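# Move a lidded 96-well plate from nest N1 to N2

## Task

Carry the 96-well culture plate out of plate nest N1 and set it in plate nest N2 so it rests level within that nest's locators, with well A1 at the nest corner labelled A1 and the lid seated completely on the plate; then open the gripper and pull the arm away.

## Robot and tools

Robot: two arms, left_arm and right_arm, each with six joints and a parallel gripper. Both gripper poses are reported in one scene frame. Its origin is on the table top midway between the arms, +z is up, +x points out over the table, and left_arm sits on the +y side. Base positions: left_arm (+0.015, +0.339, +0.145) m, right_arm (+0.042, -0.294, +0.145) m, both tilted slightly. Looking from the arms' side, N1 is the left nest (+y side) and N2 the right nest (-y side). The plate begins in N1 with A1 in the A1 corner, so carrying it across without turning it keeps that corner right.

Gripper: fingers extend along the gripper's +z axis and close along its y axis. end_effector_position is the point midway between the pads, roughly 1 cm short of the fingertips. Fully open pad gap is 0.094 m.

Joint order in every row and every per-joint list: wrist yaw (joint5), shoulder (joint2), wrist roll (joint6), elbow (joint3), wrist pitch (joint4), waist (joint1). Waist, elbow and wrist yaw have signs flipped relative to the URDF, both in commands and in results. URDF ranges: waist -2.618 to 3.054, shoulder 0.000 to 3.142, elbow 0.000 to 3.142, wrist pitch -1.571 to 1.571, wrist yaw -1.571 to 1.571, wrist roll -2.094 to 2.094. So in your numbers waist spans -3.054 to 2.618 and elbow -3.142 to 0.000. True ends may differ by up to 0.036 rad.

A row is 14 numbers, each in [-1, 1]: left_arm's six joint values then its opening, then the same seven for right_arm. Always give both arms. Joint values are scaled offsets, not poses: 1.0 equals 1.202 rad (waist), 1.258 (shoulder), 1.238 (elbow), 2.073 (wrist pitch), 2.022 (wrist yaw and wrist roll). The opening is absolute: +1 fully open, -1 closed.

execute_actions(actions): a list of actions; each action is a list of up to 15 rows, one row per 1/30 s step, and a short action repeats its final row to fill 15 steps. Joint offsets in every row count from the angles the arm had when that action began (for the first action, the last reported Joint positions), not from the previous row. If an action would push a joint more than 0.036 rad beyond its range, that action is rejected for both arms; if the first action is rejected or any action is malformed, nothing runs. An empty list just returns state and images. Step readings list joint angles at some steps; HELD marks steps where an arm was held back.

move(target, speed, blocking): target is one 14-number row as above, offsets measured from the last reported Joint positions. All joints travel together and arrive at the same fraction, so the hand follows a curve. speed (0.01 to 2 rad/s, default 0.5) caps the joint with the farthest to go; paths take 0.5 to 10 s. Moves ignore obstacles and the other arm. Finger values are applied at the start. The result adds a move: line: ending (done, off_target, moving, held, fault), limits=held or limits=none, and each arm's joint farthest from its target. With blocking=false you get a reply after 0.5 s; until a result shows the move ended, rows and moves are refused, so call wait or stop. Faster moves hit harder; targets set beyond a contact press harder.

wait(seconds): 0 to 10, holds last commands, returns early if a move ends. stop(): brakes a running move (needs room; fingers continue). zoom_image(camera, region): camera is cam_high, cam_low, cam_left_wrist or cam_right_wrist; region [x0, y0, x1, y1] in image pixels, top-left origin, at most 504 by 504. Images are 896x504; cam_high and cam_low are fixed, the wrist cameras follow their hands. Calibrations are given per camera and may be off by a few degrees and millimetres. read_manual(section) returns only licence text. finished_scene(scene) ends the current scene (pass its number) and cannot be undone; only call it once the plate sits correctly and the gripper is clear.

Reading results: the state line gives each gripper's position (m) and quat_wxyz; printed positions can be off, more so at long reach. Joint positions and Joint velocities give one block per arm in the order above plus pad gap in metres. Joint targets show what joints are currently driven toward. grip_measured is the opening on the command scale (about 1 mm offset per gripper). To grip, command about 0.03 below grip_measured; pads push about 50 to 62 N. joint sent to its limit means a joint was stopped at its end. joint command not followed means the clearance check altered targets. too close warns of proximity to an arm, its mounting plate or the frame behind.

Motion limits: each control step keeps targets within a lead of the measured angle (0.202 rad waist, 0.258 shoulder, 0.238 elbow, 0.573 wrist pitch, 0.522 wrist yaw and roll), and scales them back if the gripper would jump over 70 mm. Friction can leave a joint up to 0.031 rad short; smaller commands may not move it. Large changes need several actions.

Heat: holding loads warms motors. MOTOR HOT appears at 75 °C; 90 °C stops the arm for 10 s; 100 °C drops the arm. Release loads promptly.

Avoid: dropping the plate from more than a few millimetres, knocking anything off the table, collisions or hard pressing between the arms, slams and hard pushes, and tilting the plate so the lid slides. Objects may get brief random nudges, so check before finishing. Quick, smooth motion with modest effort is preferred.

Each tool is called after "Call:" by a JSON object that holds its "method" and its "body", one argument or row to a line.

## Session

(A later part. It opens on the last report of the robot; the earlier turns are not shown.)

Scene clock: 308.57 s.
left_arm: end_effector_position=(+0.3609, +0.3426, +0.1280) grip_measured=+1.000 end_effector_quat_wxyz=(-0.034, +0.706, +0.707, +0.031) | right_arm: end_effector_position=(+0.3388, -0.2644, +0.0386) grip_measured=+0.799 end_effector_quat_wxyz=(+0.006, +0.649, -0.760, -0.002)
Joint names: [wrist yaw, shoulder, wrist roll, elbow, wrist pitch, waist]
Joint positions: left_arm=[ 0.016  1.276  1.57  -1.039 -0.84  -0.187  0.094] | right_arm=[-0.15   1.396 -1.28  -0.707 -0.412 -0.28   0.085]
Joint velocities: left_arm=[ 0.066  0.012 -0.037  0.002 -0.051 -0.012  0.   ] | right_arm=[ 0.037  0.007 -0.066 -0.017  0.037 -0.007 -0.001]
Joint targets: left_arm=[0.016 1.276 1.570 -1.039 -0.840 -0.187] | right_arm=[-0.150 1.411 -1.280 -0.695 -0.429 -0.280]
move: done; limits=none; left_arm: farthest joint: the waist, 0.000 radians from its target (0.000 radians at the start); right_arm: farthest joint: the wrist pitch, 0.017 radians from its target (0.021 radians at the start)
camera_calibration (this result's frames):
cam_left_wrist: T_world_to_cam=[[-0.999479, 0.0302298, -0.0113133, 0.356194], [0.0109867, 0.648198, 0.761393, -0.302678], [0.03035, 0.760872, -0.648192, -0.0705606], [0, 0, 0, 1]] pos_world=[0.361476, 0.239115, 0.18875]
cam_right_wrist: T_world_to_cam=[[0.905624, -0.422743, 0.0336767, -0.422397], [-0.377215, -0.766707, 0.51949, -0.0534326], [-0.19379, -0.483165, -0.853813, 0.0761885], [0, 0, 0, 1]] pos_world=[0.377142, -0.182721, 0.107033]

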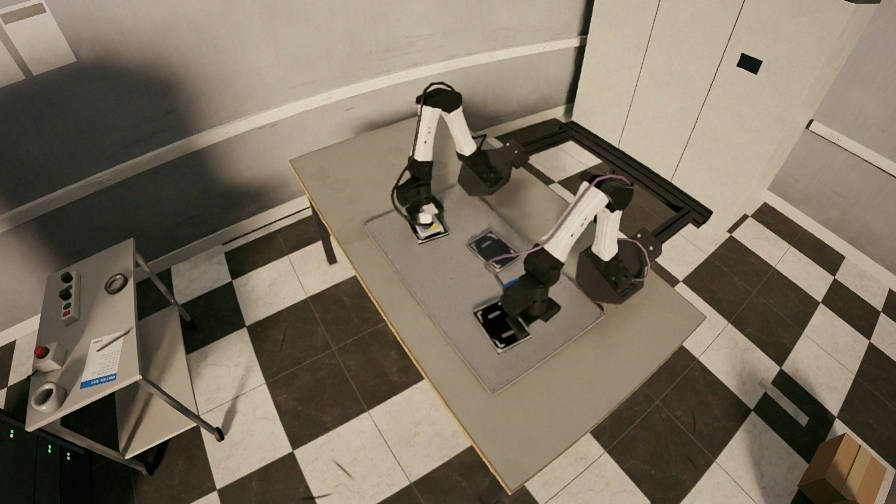

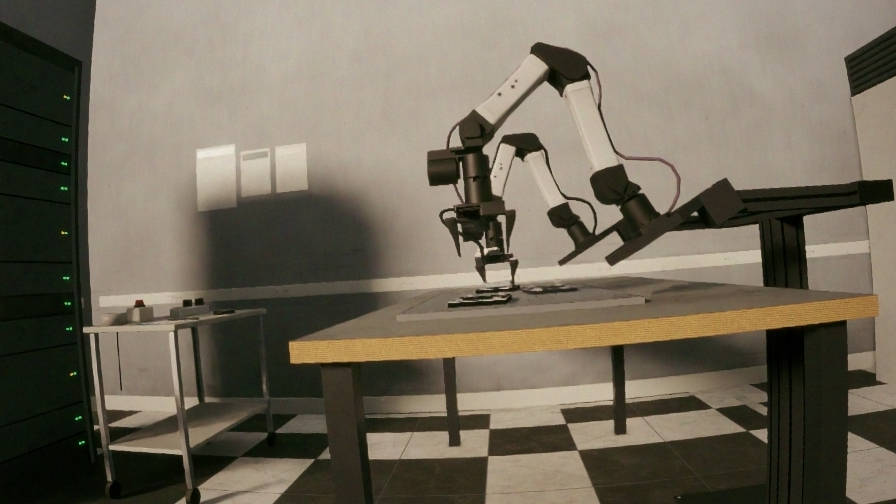

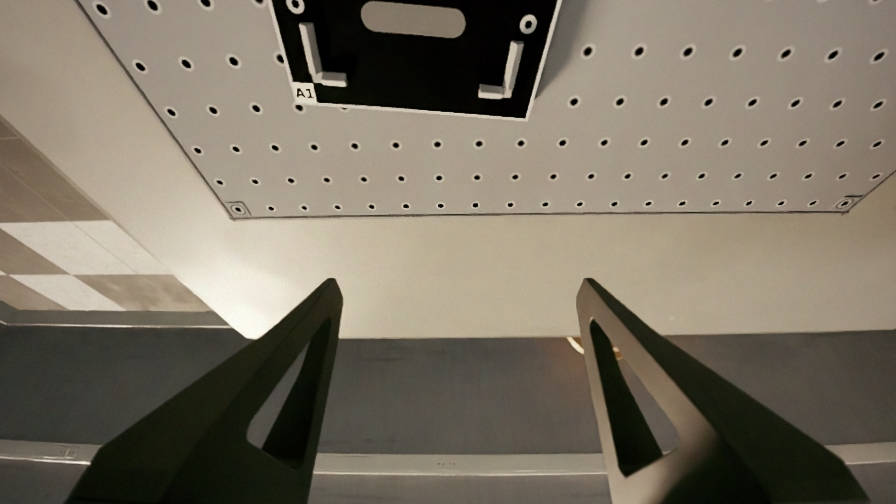

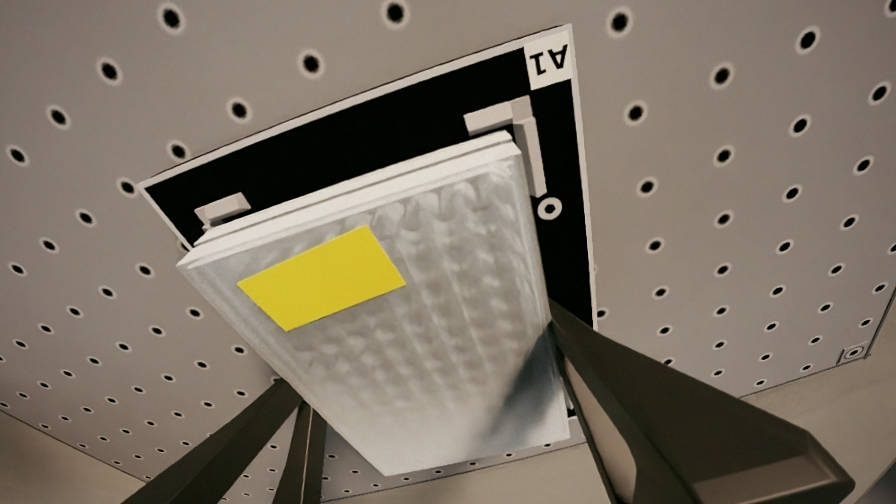

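Call:
{"method": "move", "body": {
  "target": [0,0,0,0,0,0,1, 0,0.02,0,0,0.012,0,0.75],
  "speed": 0.04
}}

Call:
{"method": "zoom_image", "body": {
  "camera": "cam_right_wrist",
  "region": [130,40,630,340]
}}

Scene clock: 312.30 s.
left_arm: end_effector_position=(+0.3609, +0.3426, +0.1280) grip_measured=+1.000 end_effector_quat_wxyz=(-0.034, +0.706, +0.707, +0.031) | right_arm: end_effector_position=(+0.3408, -0.2641, +0.0385) grip_measured=+0.799 end_effector_quat_wxyz=(+0.003, +0.649, -0.761, +0.000)
Joint names: [wrist yaw, shoulder, wrist roll, elbow, wrist pitch, waist]
Joint positions: left_arm=[ 0.016  1.276  1.57  -1.039 -0.84  -0.187  0.094] | right_arm=[-0.15   1.396 -1.28  -0.707 -0.403 -0.28   0.085]
Joint velocities: left_arm=[-0.037  0.002  0.022  0.007 -0.081  0.007  0.   ] | right_arm=[ 0.022 -0.002 -0.066  0.002 -0.007  0.007 -0.   ]
Joint targets: left_arm=[0.016 1.276 1.570 -1.039 -0.840 -0.187] | right_arm=[-0.150 1.421 -1.280 -0.707 -0.387 -0.280]
move: off_target (right_arm); limits=none; left_arm: farthest joint: the waist, 0.000 radians from its target (0.000 radians at the start); right_arm: farthest joint: the shoulder, 0.026 radians from its target (0.026 radians at the start)
camera_calibration (this result's frames):
cam_left_wrist: T_world_to_cam=[[-0.999479, 0.0302298, -0.0113133, 0.356194], [0.0109867, 0.648198, 0.761393, -0.302678], [0.03035, 0.760872, -0.648192, -0.0705606], [0, 0, 0, 1]] pos_world=[0.361476, 0.239115, 0.18875]
cam_right_wrist: T_world_to_cam=[[0.904797, -0.423898, 0.0406627, -0.424412], [-0.382417, -0.766806, 0.515525, -0.0505496], [-0.18735, -0.481995, -0.855909, 0.0748936], [0, 0, 0, 1]] pos_world=[0.378706, -0.182571, 0.107419]

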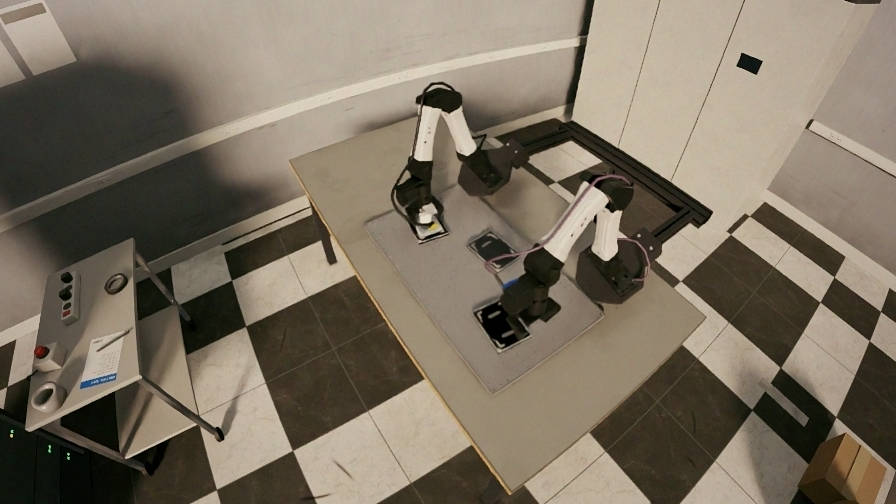

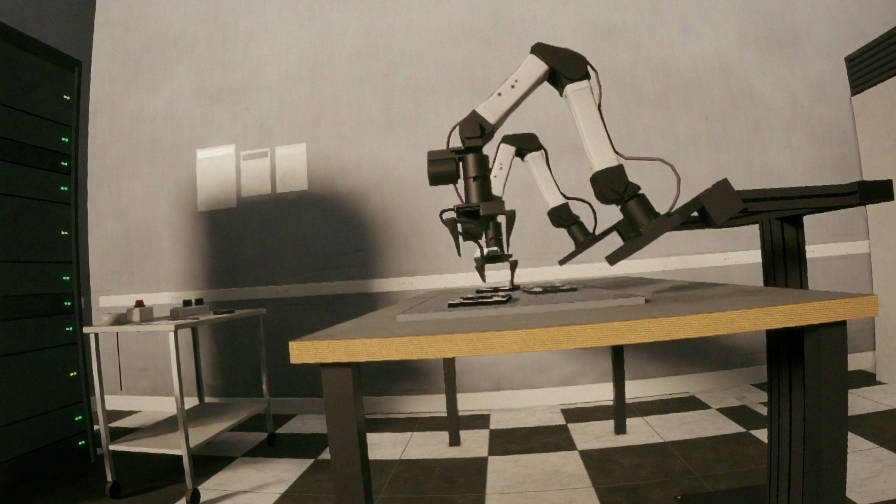

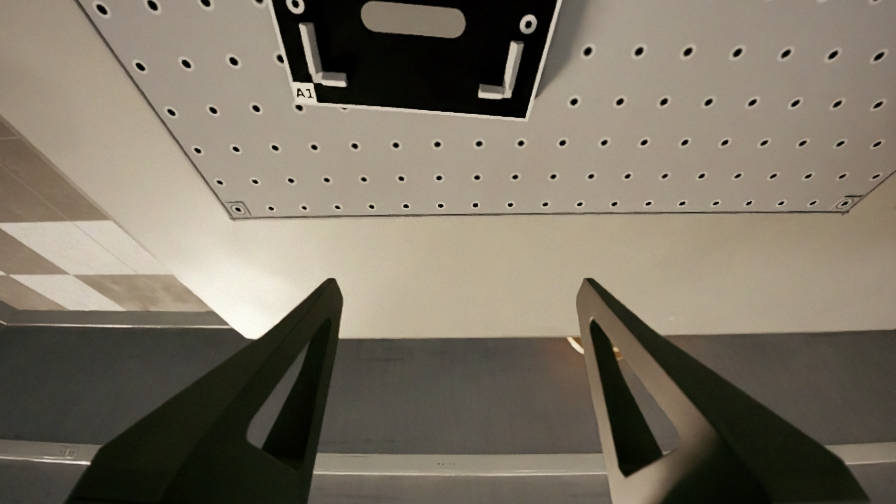

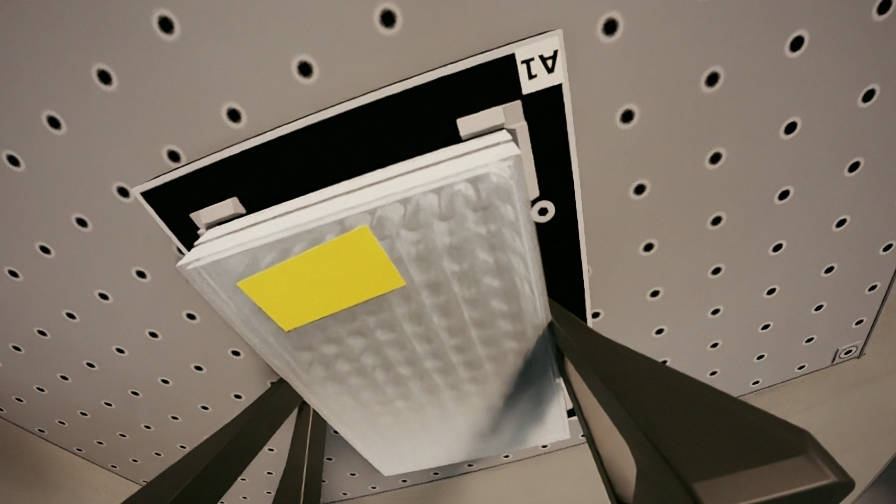

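Region (130, 40, 630, 340) of cam_right_wrist's 896x504 image, scaled by 1.008, with more detail than that image has; it fills the top 302 rows of this view, and the rest is white.

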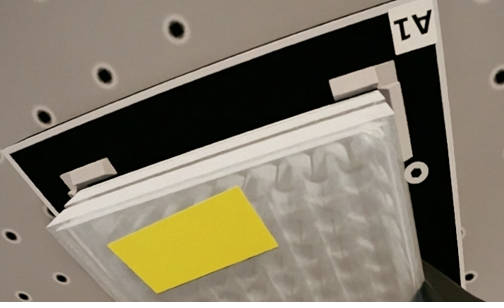

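Call:
{"method": "move", "body": {
  "target": [0,0,0,0,0,0,1, 0,0.03,0,0,0.011,0,0.75],
  "speed": 0.04
}}

Call:
{"method": "zoom_image", "body": {
  "camera": "cam_right_wrist",
  "region": [130,40,630,340]
}}

Scene clock: 317.87 s.
left_arm: end_effector_position=(+0.3609, +0.3426, +0.1280) grip_measured=+1.000 end_effector_quat_wxyz=(-0.034, +0.706, +0.707, +0.031) | right_arm: end_effector_position=(+0.3403, -0.2641, +0.0369) grip_measured=+0.799 end_effector_quat_wxyz=(+0.004, +0.649, -0.761, -0.000)
Joint names: [wrist yaw, shoulder, wrist roll, elbow, wrist pitch, waist]
Joint positions: left_arm=[ 0.016  1.276  1.57  -1.039 -0.84  -0.187  0.094] | right_arm=[-0.151  1.403 -1.28  -0.707 -0.4   -0.28   0.085]
Joint velocities: left_arm=[ 0.007 -0.012  0.007 -0.032  0.022 -0.002  0.   ] | right_arm=[-0.022  0.002 -0.037  0.007 -0.022  0.017  0.   ]
Joint targets: left_arm=[0.016 1.276 1.570 -1.039 -0.840 -0.187] | right_arm=[-0.150 1.433 -1.280 -0.707 -0.381 -0.280]
move: off_target (right_arm); limits=none; left_arm: farthest joint: the waist, 0.000 radians from its target (0.000 radians at the start); right_arm: farthest joint: the shoulder, 0.031 radians from its target (0.038 radians at the start)
camera_calibration (this result's frames):
cam_left_wrist: T_world_to_cam=[[-0.999479, 0.0302298, -0.0113133, 0.356194], [0.0109867, 0.648198, 0.761393, -0.302678], [0.03035, 0.760872, -0.648192, -0.0705606], [0, 0, 0, 1]] pos_world=[0.361476, 0.239115, 0.18875]
cam_right_wrist: T_world_to_cam=[[0.905141, -0.423391, 0.0382177, -0.423767], [-0.380341, -0.766378, 0.517693, -0.0505264], [-0.189897, -0.483121, -0.854712, 0.0739379], [0, 0, 0, 1]] pos_world=[0.378392, -0.18242, 0.105548]

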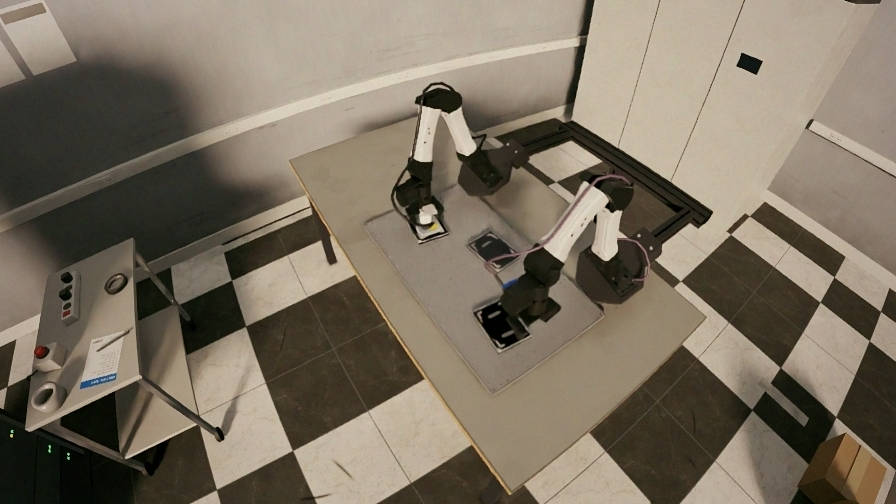

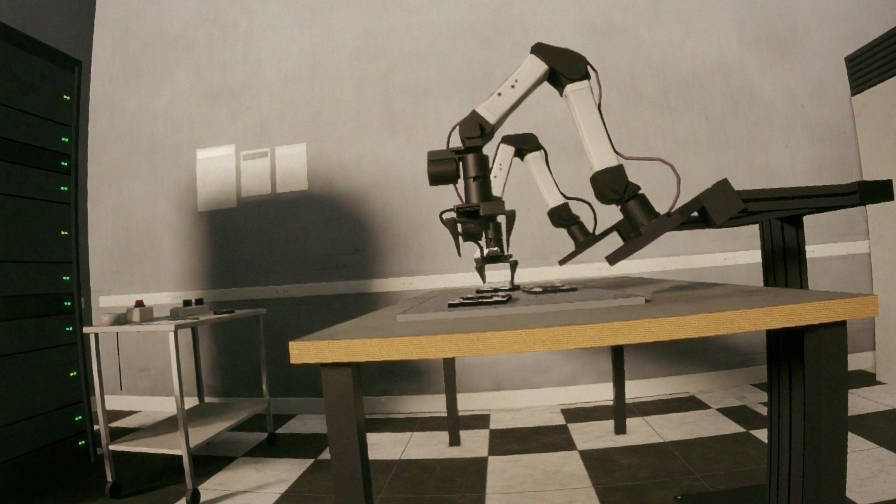

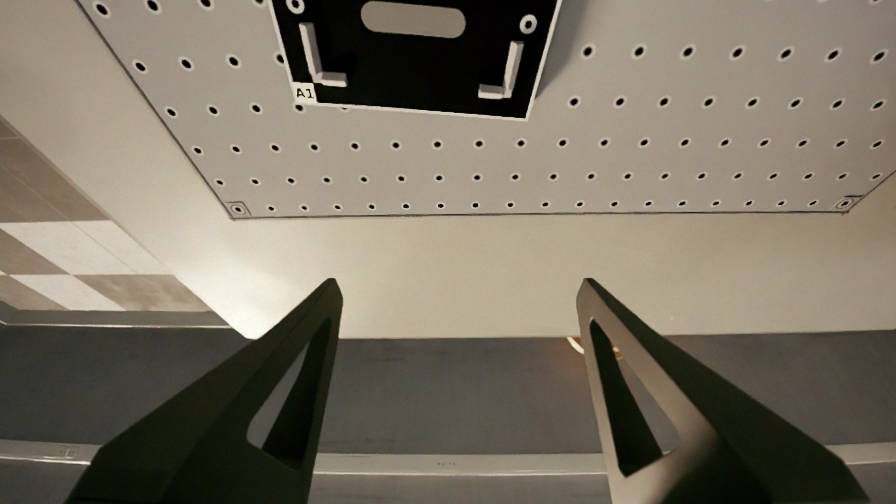

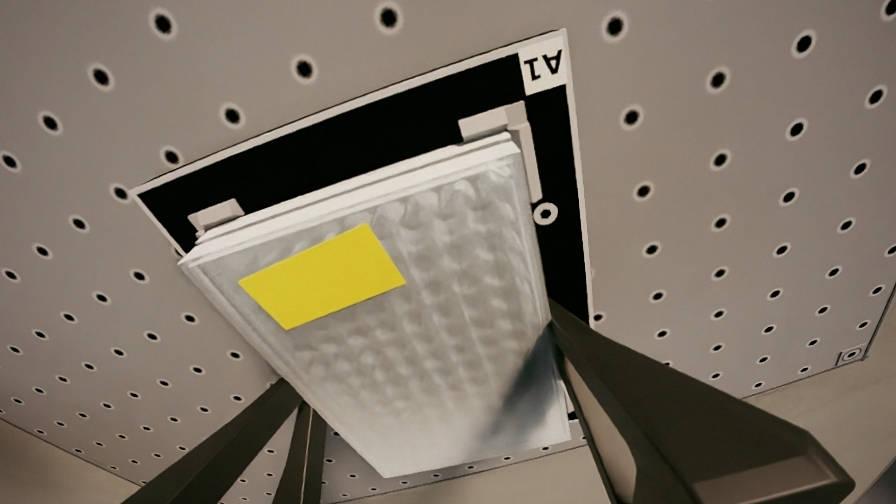

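Region (130, 40, 630, 340) of cam_right_wrist's 896x504 image, scaled by 1.008, with more detail than that image has; it fills the top 302 rows of this view, and the rest is white.

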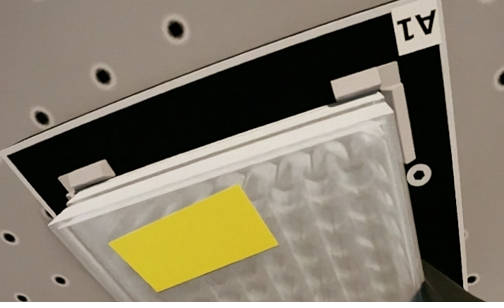

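Call:
{"method": "zoom_image", "body": {
  "camera": "cam_low",
  "region": [430,250,590,310]
}}

Call:
{"method": "zoom_image", "body": {
  "camera": "cam_high",
  "region": [460,280,580,360]
}}

Region (430, 250, 590, 310) of cam_low's 896x504 image, scaled by 3.150, with more detail than that image has; it fills the top 189 rows of this view, and the rest is white.

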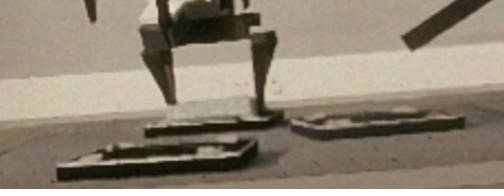

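Region (460, 280, 580, 360) of cam_high's 896x504 image, scaled by 4.200, with more detail than that image has.

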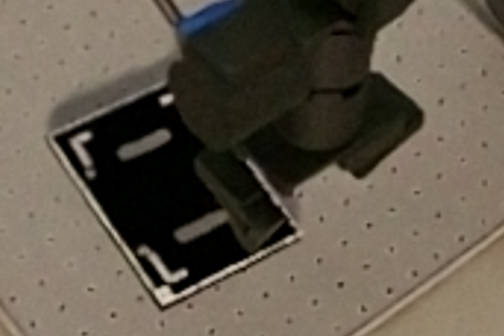

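Call:
{"method": "execute_actions", "body": {
  "actions": [
    [[0,0,0,0,0,0,1,0,0,0,0,0,0,0.85]],
    [[0,0,0,0,0,0,1,0,0,0,0,0,0,1]],
    [[0,0,0,0,0,0,1,0,0,0,0,0,0,1]]
  ]
}}

Call:
{"method": "move", "body": {
  "target": [0,0,0,0,0,0,1, 0,-0.14,0,-0.05,-0.11,0,1],
  "speed": 0.15
}}

Scene clock: 326.93 s.
left_arm: end_effector_position=(+0.3609, +0.3426, +0.1280) grip_measured=+1.000 end_effector_quat_wxyz=(-0.034, +0.706, +0.707, +0.031) | right_arm: end_effector_position=(+0.3403, -0.2641, +0.0369) grip_measured=+1.000 end_effector_quat_wxyz=(+0.004, +0.649, -0.761, -0.000)
Joint names: [wrist yaw, shoulder, wrist roll, elbow, wrist pitch, waist]
Joint positions: left_arm=[ 0.016  1.276  1.57  -1.039 -0.84  -0.187  0.094] | right_arm=[-0.151  1.403 -1.28  -0.707 -0.4   -0.28   0.094]
Joint velocities: left_arm=[ 0.007  0.002 -0.051  0.027 -0.037  0.002  0.   ] | right_arm=[ 0.081  0.007 -0.051  0.002 -0.007 -0.012  0.   ]
Joint targets: left_arm=[0.016 1.276 1.570 -1.039 -0.840 -0.187] | right_arm=[-0.151 1.403 -1.280 -0.707 -0.400 -0.280]
Step readings (joint positions; steps 1 to 15: 1st action; 16 to 30: 2nd action; 31 to 45: 3rd action):
0: left_arm=[0.016 1.276 1.570 -1.039 -0.840 -0.187] | right_arm=[-0.151 1.403 -1.280 -0.707 -0.400 -0.280]
1: left_arm=[0.016 1.276 1.570 -1.039 -0.840 -0.187] | right_arm=[-0.151 1.403 -1.280 -0.707 -0.400 -0.280]
2: left_arm=[0.016 1.276 1.570 -1.039 -0.840 -0.187] | right_arm=[-0.151 1.403 -1.280 -0.707 -0.400 -0.280]
4: left_arm=[0.016 1.276 1.570 -1.039 -0.840 -0.187] | right_arm=[-0.151 1.403 -1.280 -0.707 -0.400 -0.280]
8: left_arm=[0.016 1.276 1.570 -1.039 -0.840 -0.187] | right_arm=[-0.151 1.403 -1.280 -0.707 -0.400 -0.280]
15: left_arm=[0.016 1.276 1.570 -1.039 -0.840 -0.187] | right_arm=[-0.151 1.403 -1.280 -0.707 -0.400 -0.280]
16: left_arm=[0.016 1.276 1.570 -1.039 -0.840 -0.187] | right_arm=[-0.151 1.403 -1.280 -0.707 -0.400 -0.280]
17: left_arm=[0.016 1.276 1.570 -1.039 -0.840 -0.187] | right_arm=[-0.151 1.403 -1.280 -0.707 -0.400 -0.280]
19: left_arm=[0.016 1.276 1.570 -1.039 -0.840 -0.187] | right_arm=[-0.151 1.403 -1.280 -0.707 -0.400 -0.280]
23: left_arm=[0.016 1.276 1.570 -1.039 -0.840 -0.187] | right_arm=[-0.151 1.403 -1.280 -0.707 -0.400 -0.280]
30: left_arm=[0.016 1.276 1.570 -1.039 -0.840 -0.187] | right_arm=[-0.151 1.403 -1.280 -0.707 -0.400 -0.280]
31: left_arm=[0.016 1.276 1.570 -1.039 -0.840 -0.187] | right_arm=[-0.151 1.403 -1.280 -0.707 -0.400 -0.280]
32: left_arm=[0.016 1.276 1.570 -1.039 -0.840 -0.187] | right_arm=[-0.151 1.403 -1.280 -0.707 -0.400 -0.280]
34: left_arm=[0.016 1.276 1.570 -1.039 -0.840 -0.187] | right_arm=[-0.151 1.403 -1.280 -0.707 -0.400 -0.280]
38: left_arm=[0.016 1.276 1.570 -1.039 -0.840 -0.187] | right_arm=[-0.151 1.403 -1.280 -0.707 -0.400 -0.280]
45: Joint positions above
camera_calibration (this result's frames):
cam_left_wrist: T_world_to_cam=[[-0.999479, 0.0302298, -0.0113133, 0.356194], [0.0109867, 0.648198, 0.761393, -0.302678], [0.03035, 0.760872, -0.648192, -0.0705606], [0, 0, 0, 1]] pos_world=[0.361476, 0.239115, 0.18875]
cam_right_wrist: T_world_to_cam=[[0.905141, -0.423391, 0.0382177, -0.423767], [-0.380341, -0.766378, 0.517693, -0.0505264], [-0.189897, -0.483121, -0.854712, 0.0739379], [0, 0, 0, 1]] pos_world=[0.378392, -0.18242, 0.105548]

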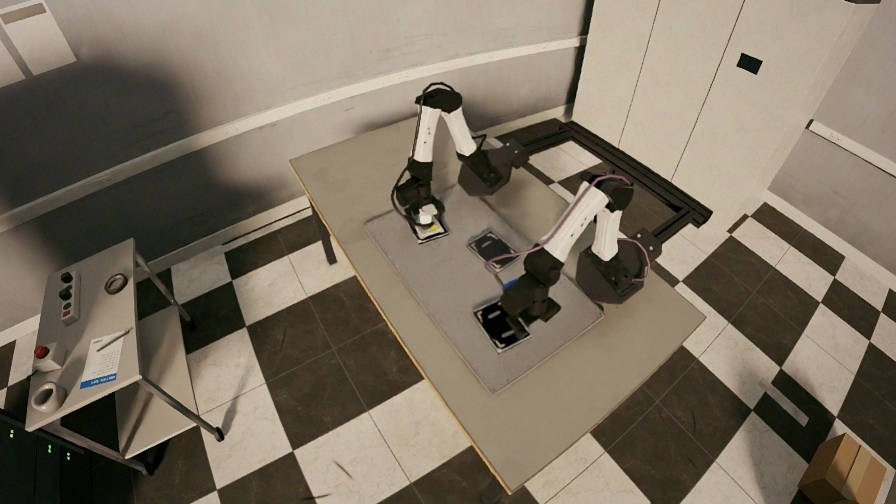

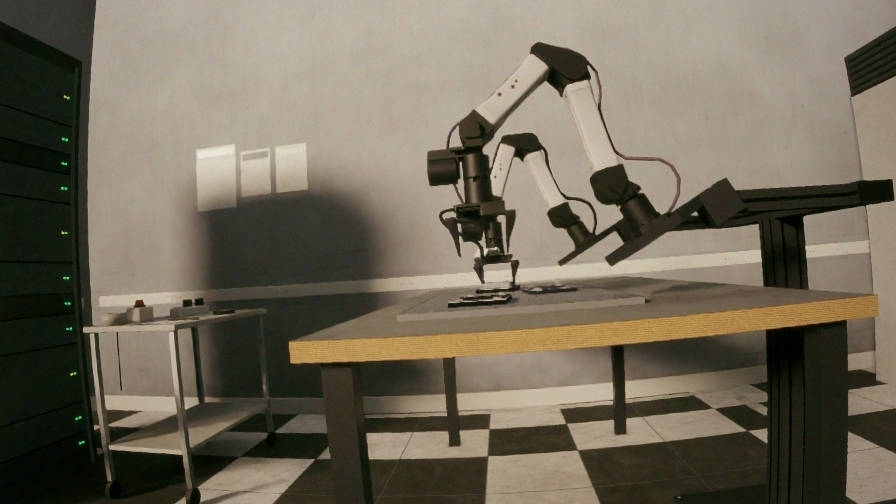

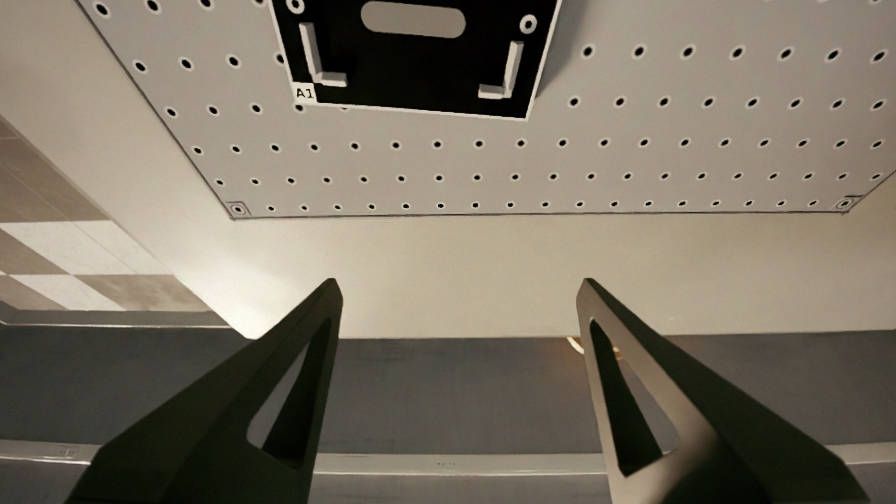

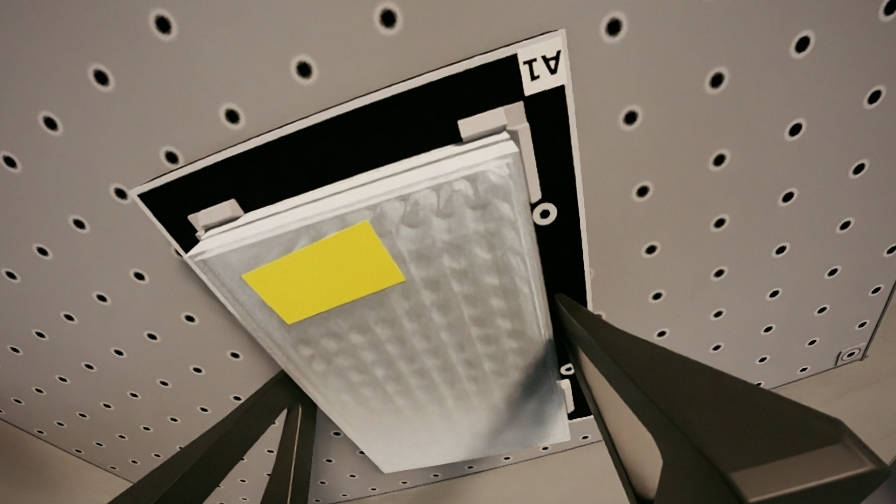

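Scene clock: 329.03 s.
left_arm: end_effector_position=(+0.3609, +0.3426, +0.1280) grip_measured=+1.000 end_effector_quat_wxyz=(-0.034, +0.706, +0.707, +0.031) | right_arm: end_effector_position=(+0.3323, -0.2713, +0.0780) grip_measured=+1.000 end_effector_quat_wxyz=(+0.013, +0.650, -0.760, -0.006)
Joint names: [wrist yaw, shoulder, wrist roll, elbow, wrist pitch, waist]
Joint positions: left_arm=[ 0.016  1.276  1.57  -1.039 -0.84  -0.187  0.094] | right_arm=[-0.151  1.249 -1.28  -0.744 -0.612 -0.28   0.094]
Joint velocities: left_arm=[ 0.095  0.007 -0.037 -0.007 -0.037 -0.022  0.   ] | right_arm=[-0.037 -0.002 -0.022 -0.007 -0.037  0.012  0.   ]
Joint targets: left_arm=[0.016 1.276 1.570 -1.039 -0.840 -0.187] | right_arm=[-0.151 1.227 -1.280 -0.769 -0.628 -0.280]
move: off_target (right_arm); limits=none; left_arm: farthest joint: the waist, 0.000 radians from its target (0.000 radians at the start); right_arm: farthest joint: the elbow, 0.025 radians from its target (0.062 radians at the start)
camera_calibration (this result's frames):
cam_left_wrist: T_world_to_cam=[[-0.999479, 0.0302298, -0.0113133, 0.356194], [0.0109867, 0.648198, 0.761393, -0.302678], [0.03035, 0.760872, -0.648192, -0.0705606], [0, 0, 0, 1]] pos_world=[0.361476, 0.239115, 0.18875]
cam_right_wrist: T_world_to_cam=[[0.907108, -0.420417, 0.0200936, -0.419573], [-0.36675, -0.766087, 0.52783, -0.0856096], [-0.206515, -0.486169, -0.849112, 0.108319], [0, 0, 0, 1]] pos_world=[0.37157, -0.189319, 0.145593]

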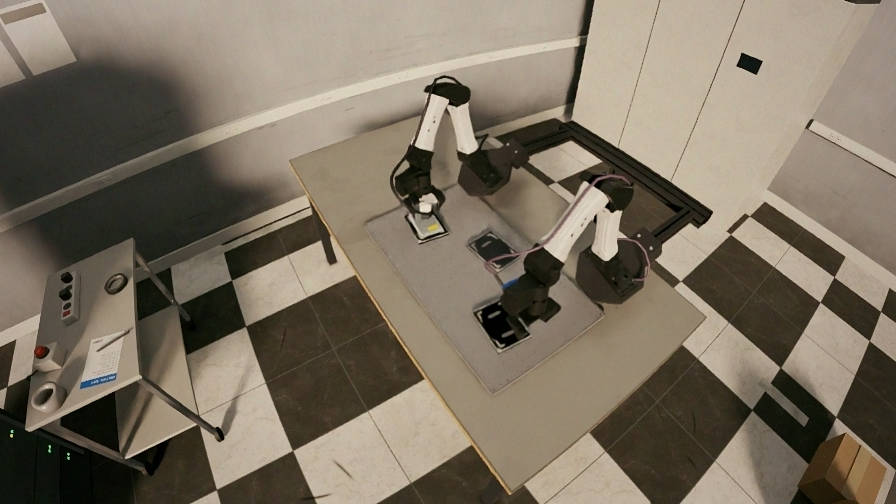

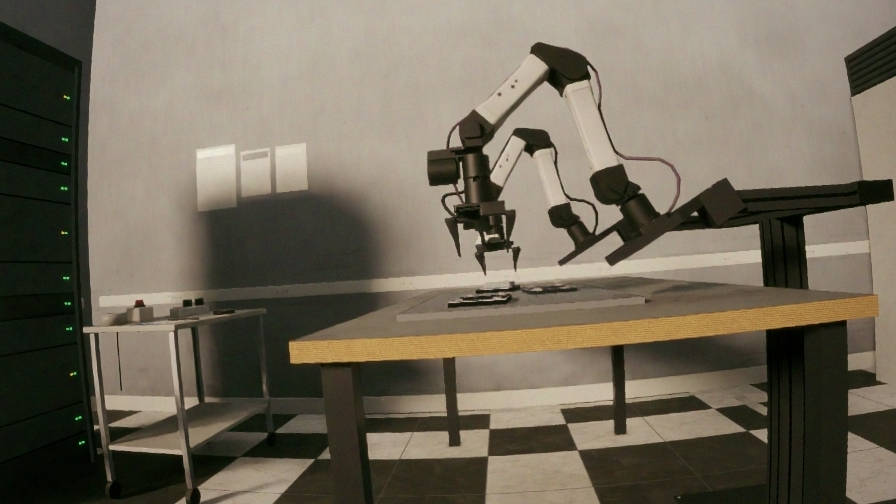

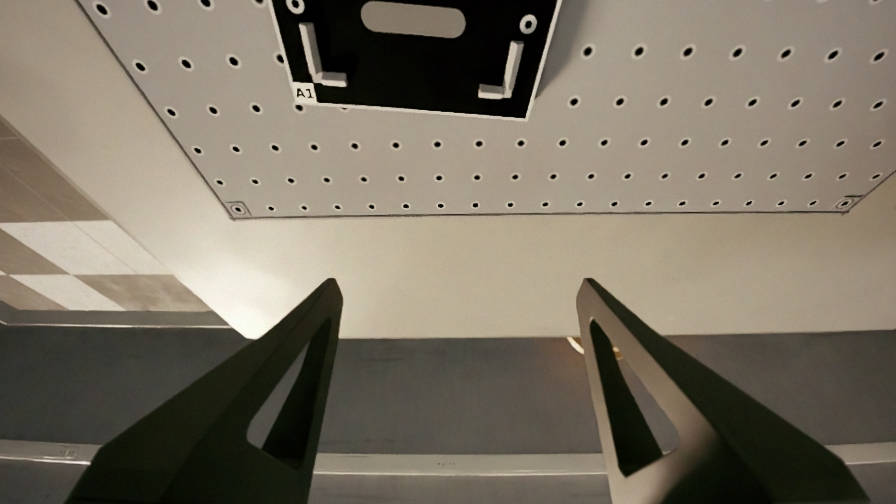

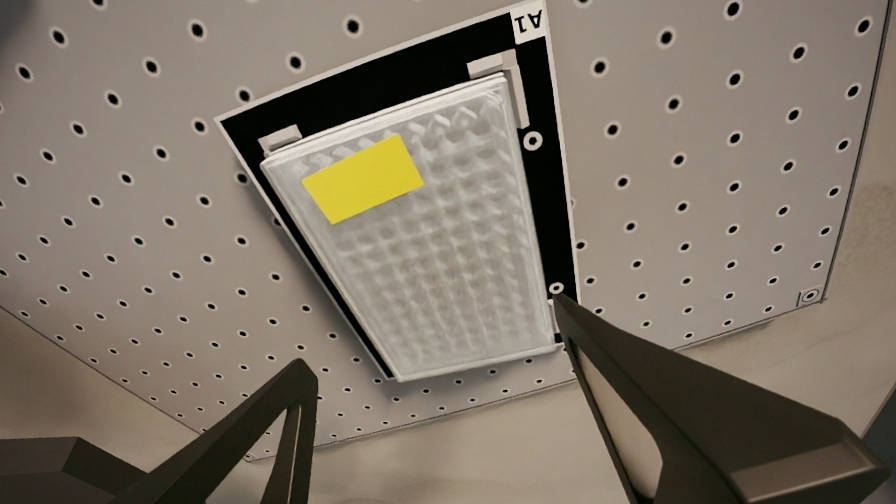

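Call:
{"method": "move", "body": {
  "target": [0,0,0,0,0,0,1, 0,-0.15,0,-0.1,-0.1,0,1],
  "speed": 0.4
}}

Call:
{"method": "zoom_image", "body": {
  "camera": "cam_right_wrist",
  "region": [200,0,700,400]
}}

Call:
{"method": "zoom_image", "body": {
  "camera": "cam_low",
  "region": [450,265,550,305]
}}

Scene clock: 334.87 s.
left_arm: end_effector_position=(+0.3609, +0.3426, +0.1280) grip_measured=+1.000 end_effector_quat_wxyz=(-0.034, +0.706, +0.707, +0.031) | right_arm: end_effector_position=(+0.3478, -0.2781, +0.1373) grip_measured=+1.000 end_effector_quat_wxyz=(-0.021, +0.646, -0.763, +0.016)
Joint names: [wrist yaw, shoulder, wrist roll, elbow, wrist pitch, waist]
Joint positions: left_arm=[ 0.016  1.276  1.57  -1.039 -0.84  -0.187  0.094] | right_arm=[-0.151  1.078 -1.28  -0.846 -0.803 -0.28   0.094]
Joint velocities: left_arm=[ 0.066 -0.007 -0.051 -0.002 -0.007  0.002  0.   ] | right_arm=[ 0.007 -0.002 -0.022  0.007  0.037  0.002  0.   ]
Joint targets: left_arm=[0.016 1.276 1.570 -1.039 -0.840 -0.187] | right_arm=[-0.151 1.061 -1.280 -0.868 -0.819 -0.280]
move: off_target (right_arm); limits=none; left_arm: farthest joint: the waist, 0.000 radians from its target (0.000 radians at the start); right_arm: farthest joint: the elbow, 0.022 radians from its target (0.124 radians at the start)
camera_calibration (this result's frames):
cam_left_wrist: T_world_to_cam=[[-0.999479, 0.0302298, -0.0113133, 0.356194], [0.0109867, 0.648198, 0.761393, -0.302678], [0.03035, 0.760872, -0.648192, -0.0705606], [0, 0, 0, 1]] pos_world=[0.361476, 0.239115, 0.18875]
cam_right_wrist: T_world_to_cam=[[0.897623, -0.43186, 0.0881443, -0.446901], [-0.416852, -0.766805, 0.488102, -0.0937864], [-0.143202, -0.474875, -0.868324, 0.142332], [0, 0, 0, 1]] pos_world=[0.382436, -0.197325, 0.208759]

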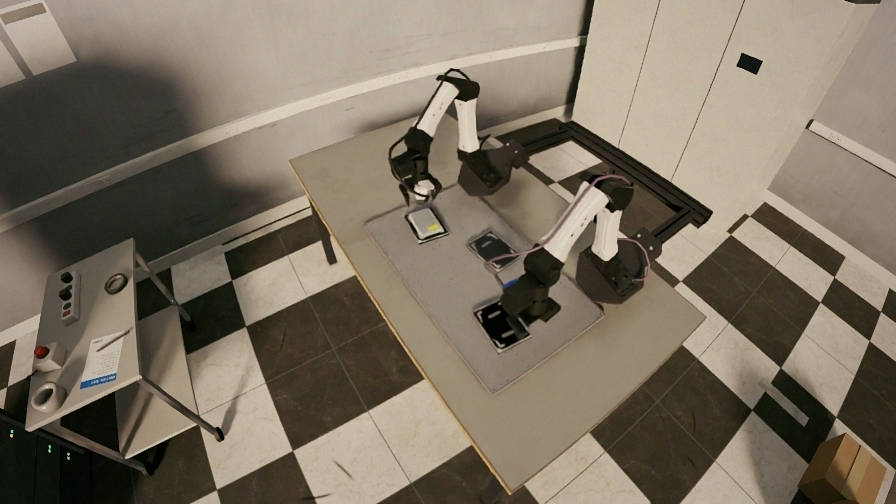

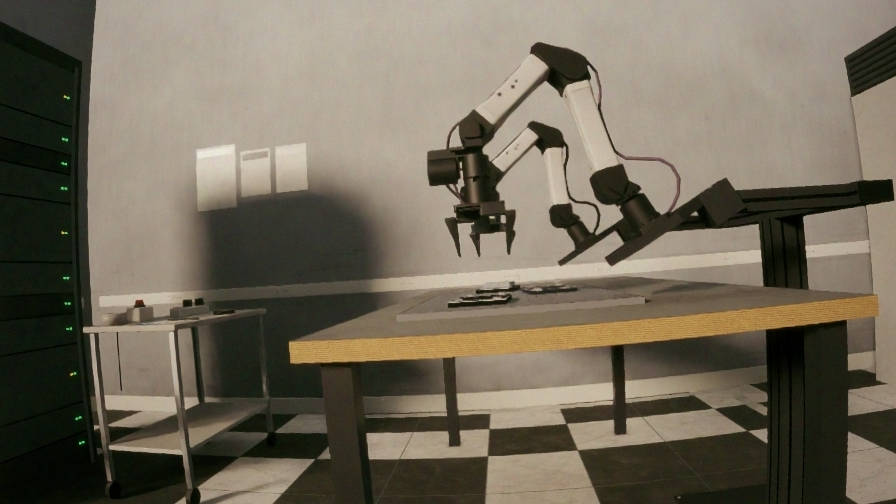

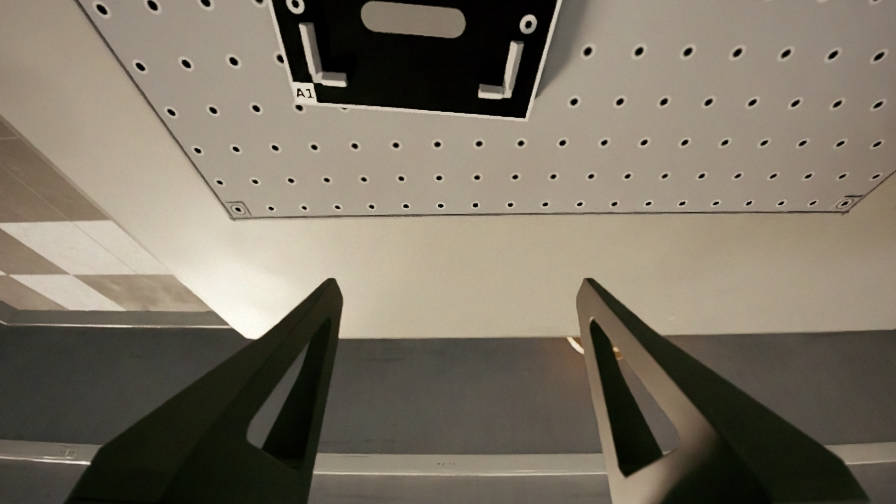

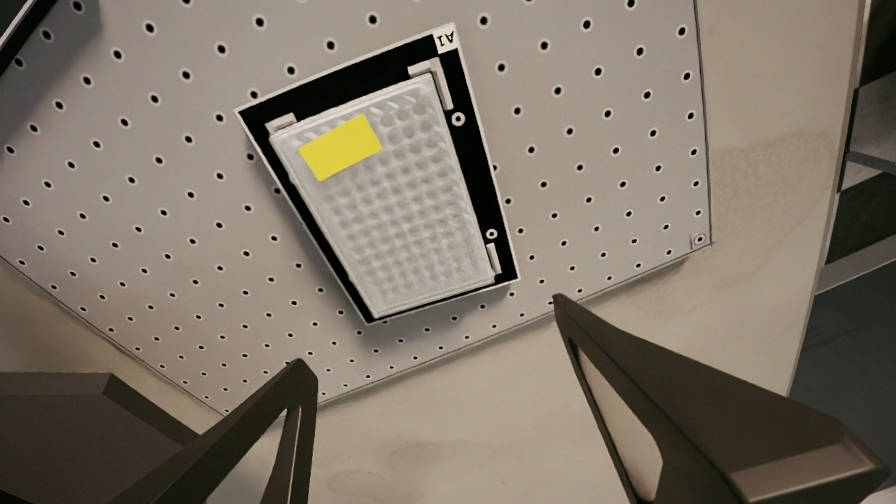

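Region (200, 0, 700, 400) of cam_right_wrist's 896x504 image, scaled by 1.008, with more detail than that image has; it fills the top 403 rows of this view, and the rest is white.

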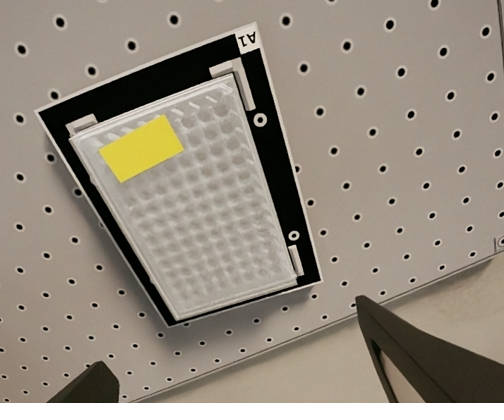

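Region (450, 265, 550, 305) of cam_low's 896x504 image, scaled by 5.040, with more detail than that image has; it fills the top 202 rows of this view, and the rest is white.

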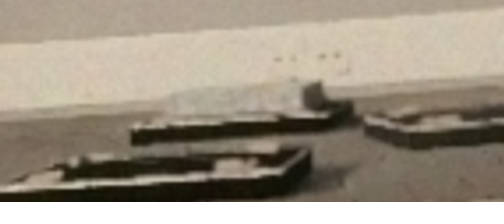

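Call:
{"method": "finished_scene", "body": {
  "scene": 1
}}

The scene is finished: the task was done.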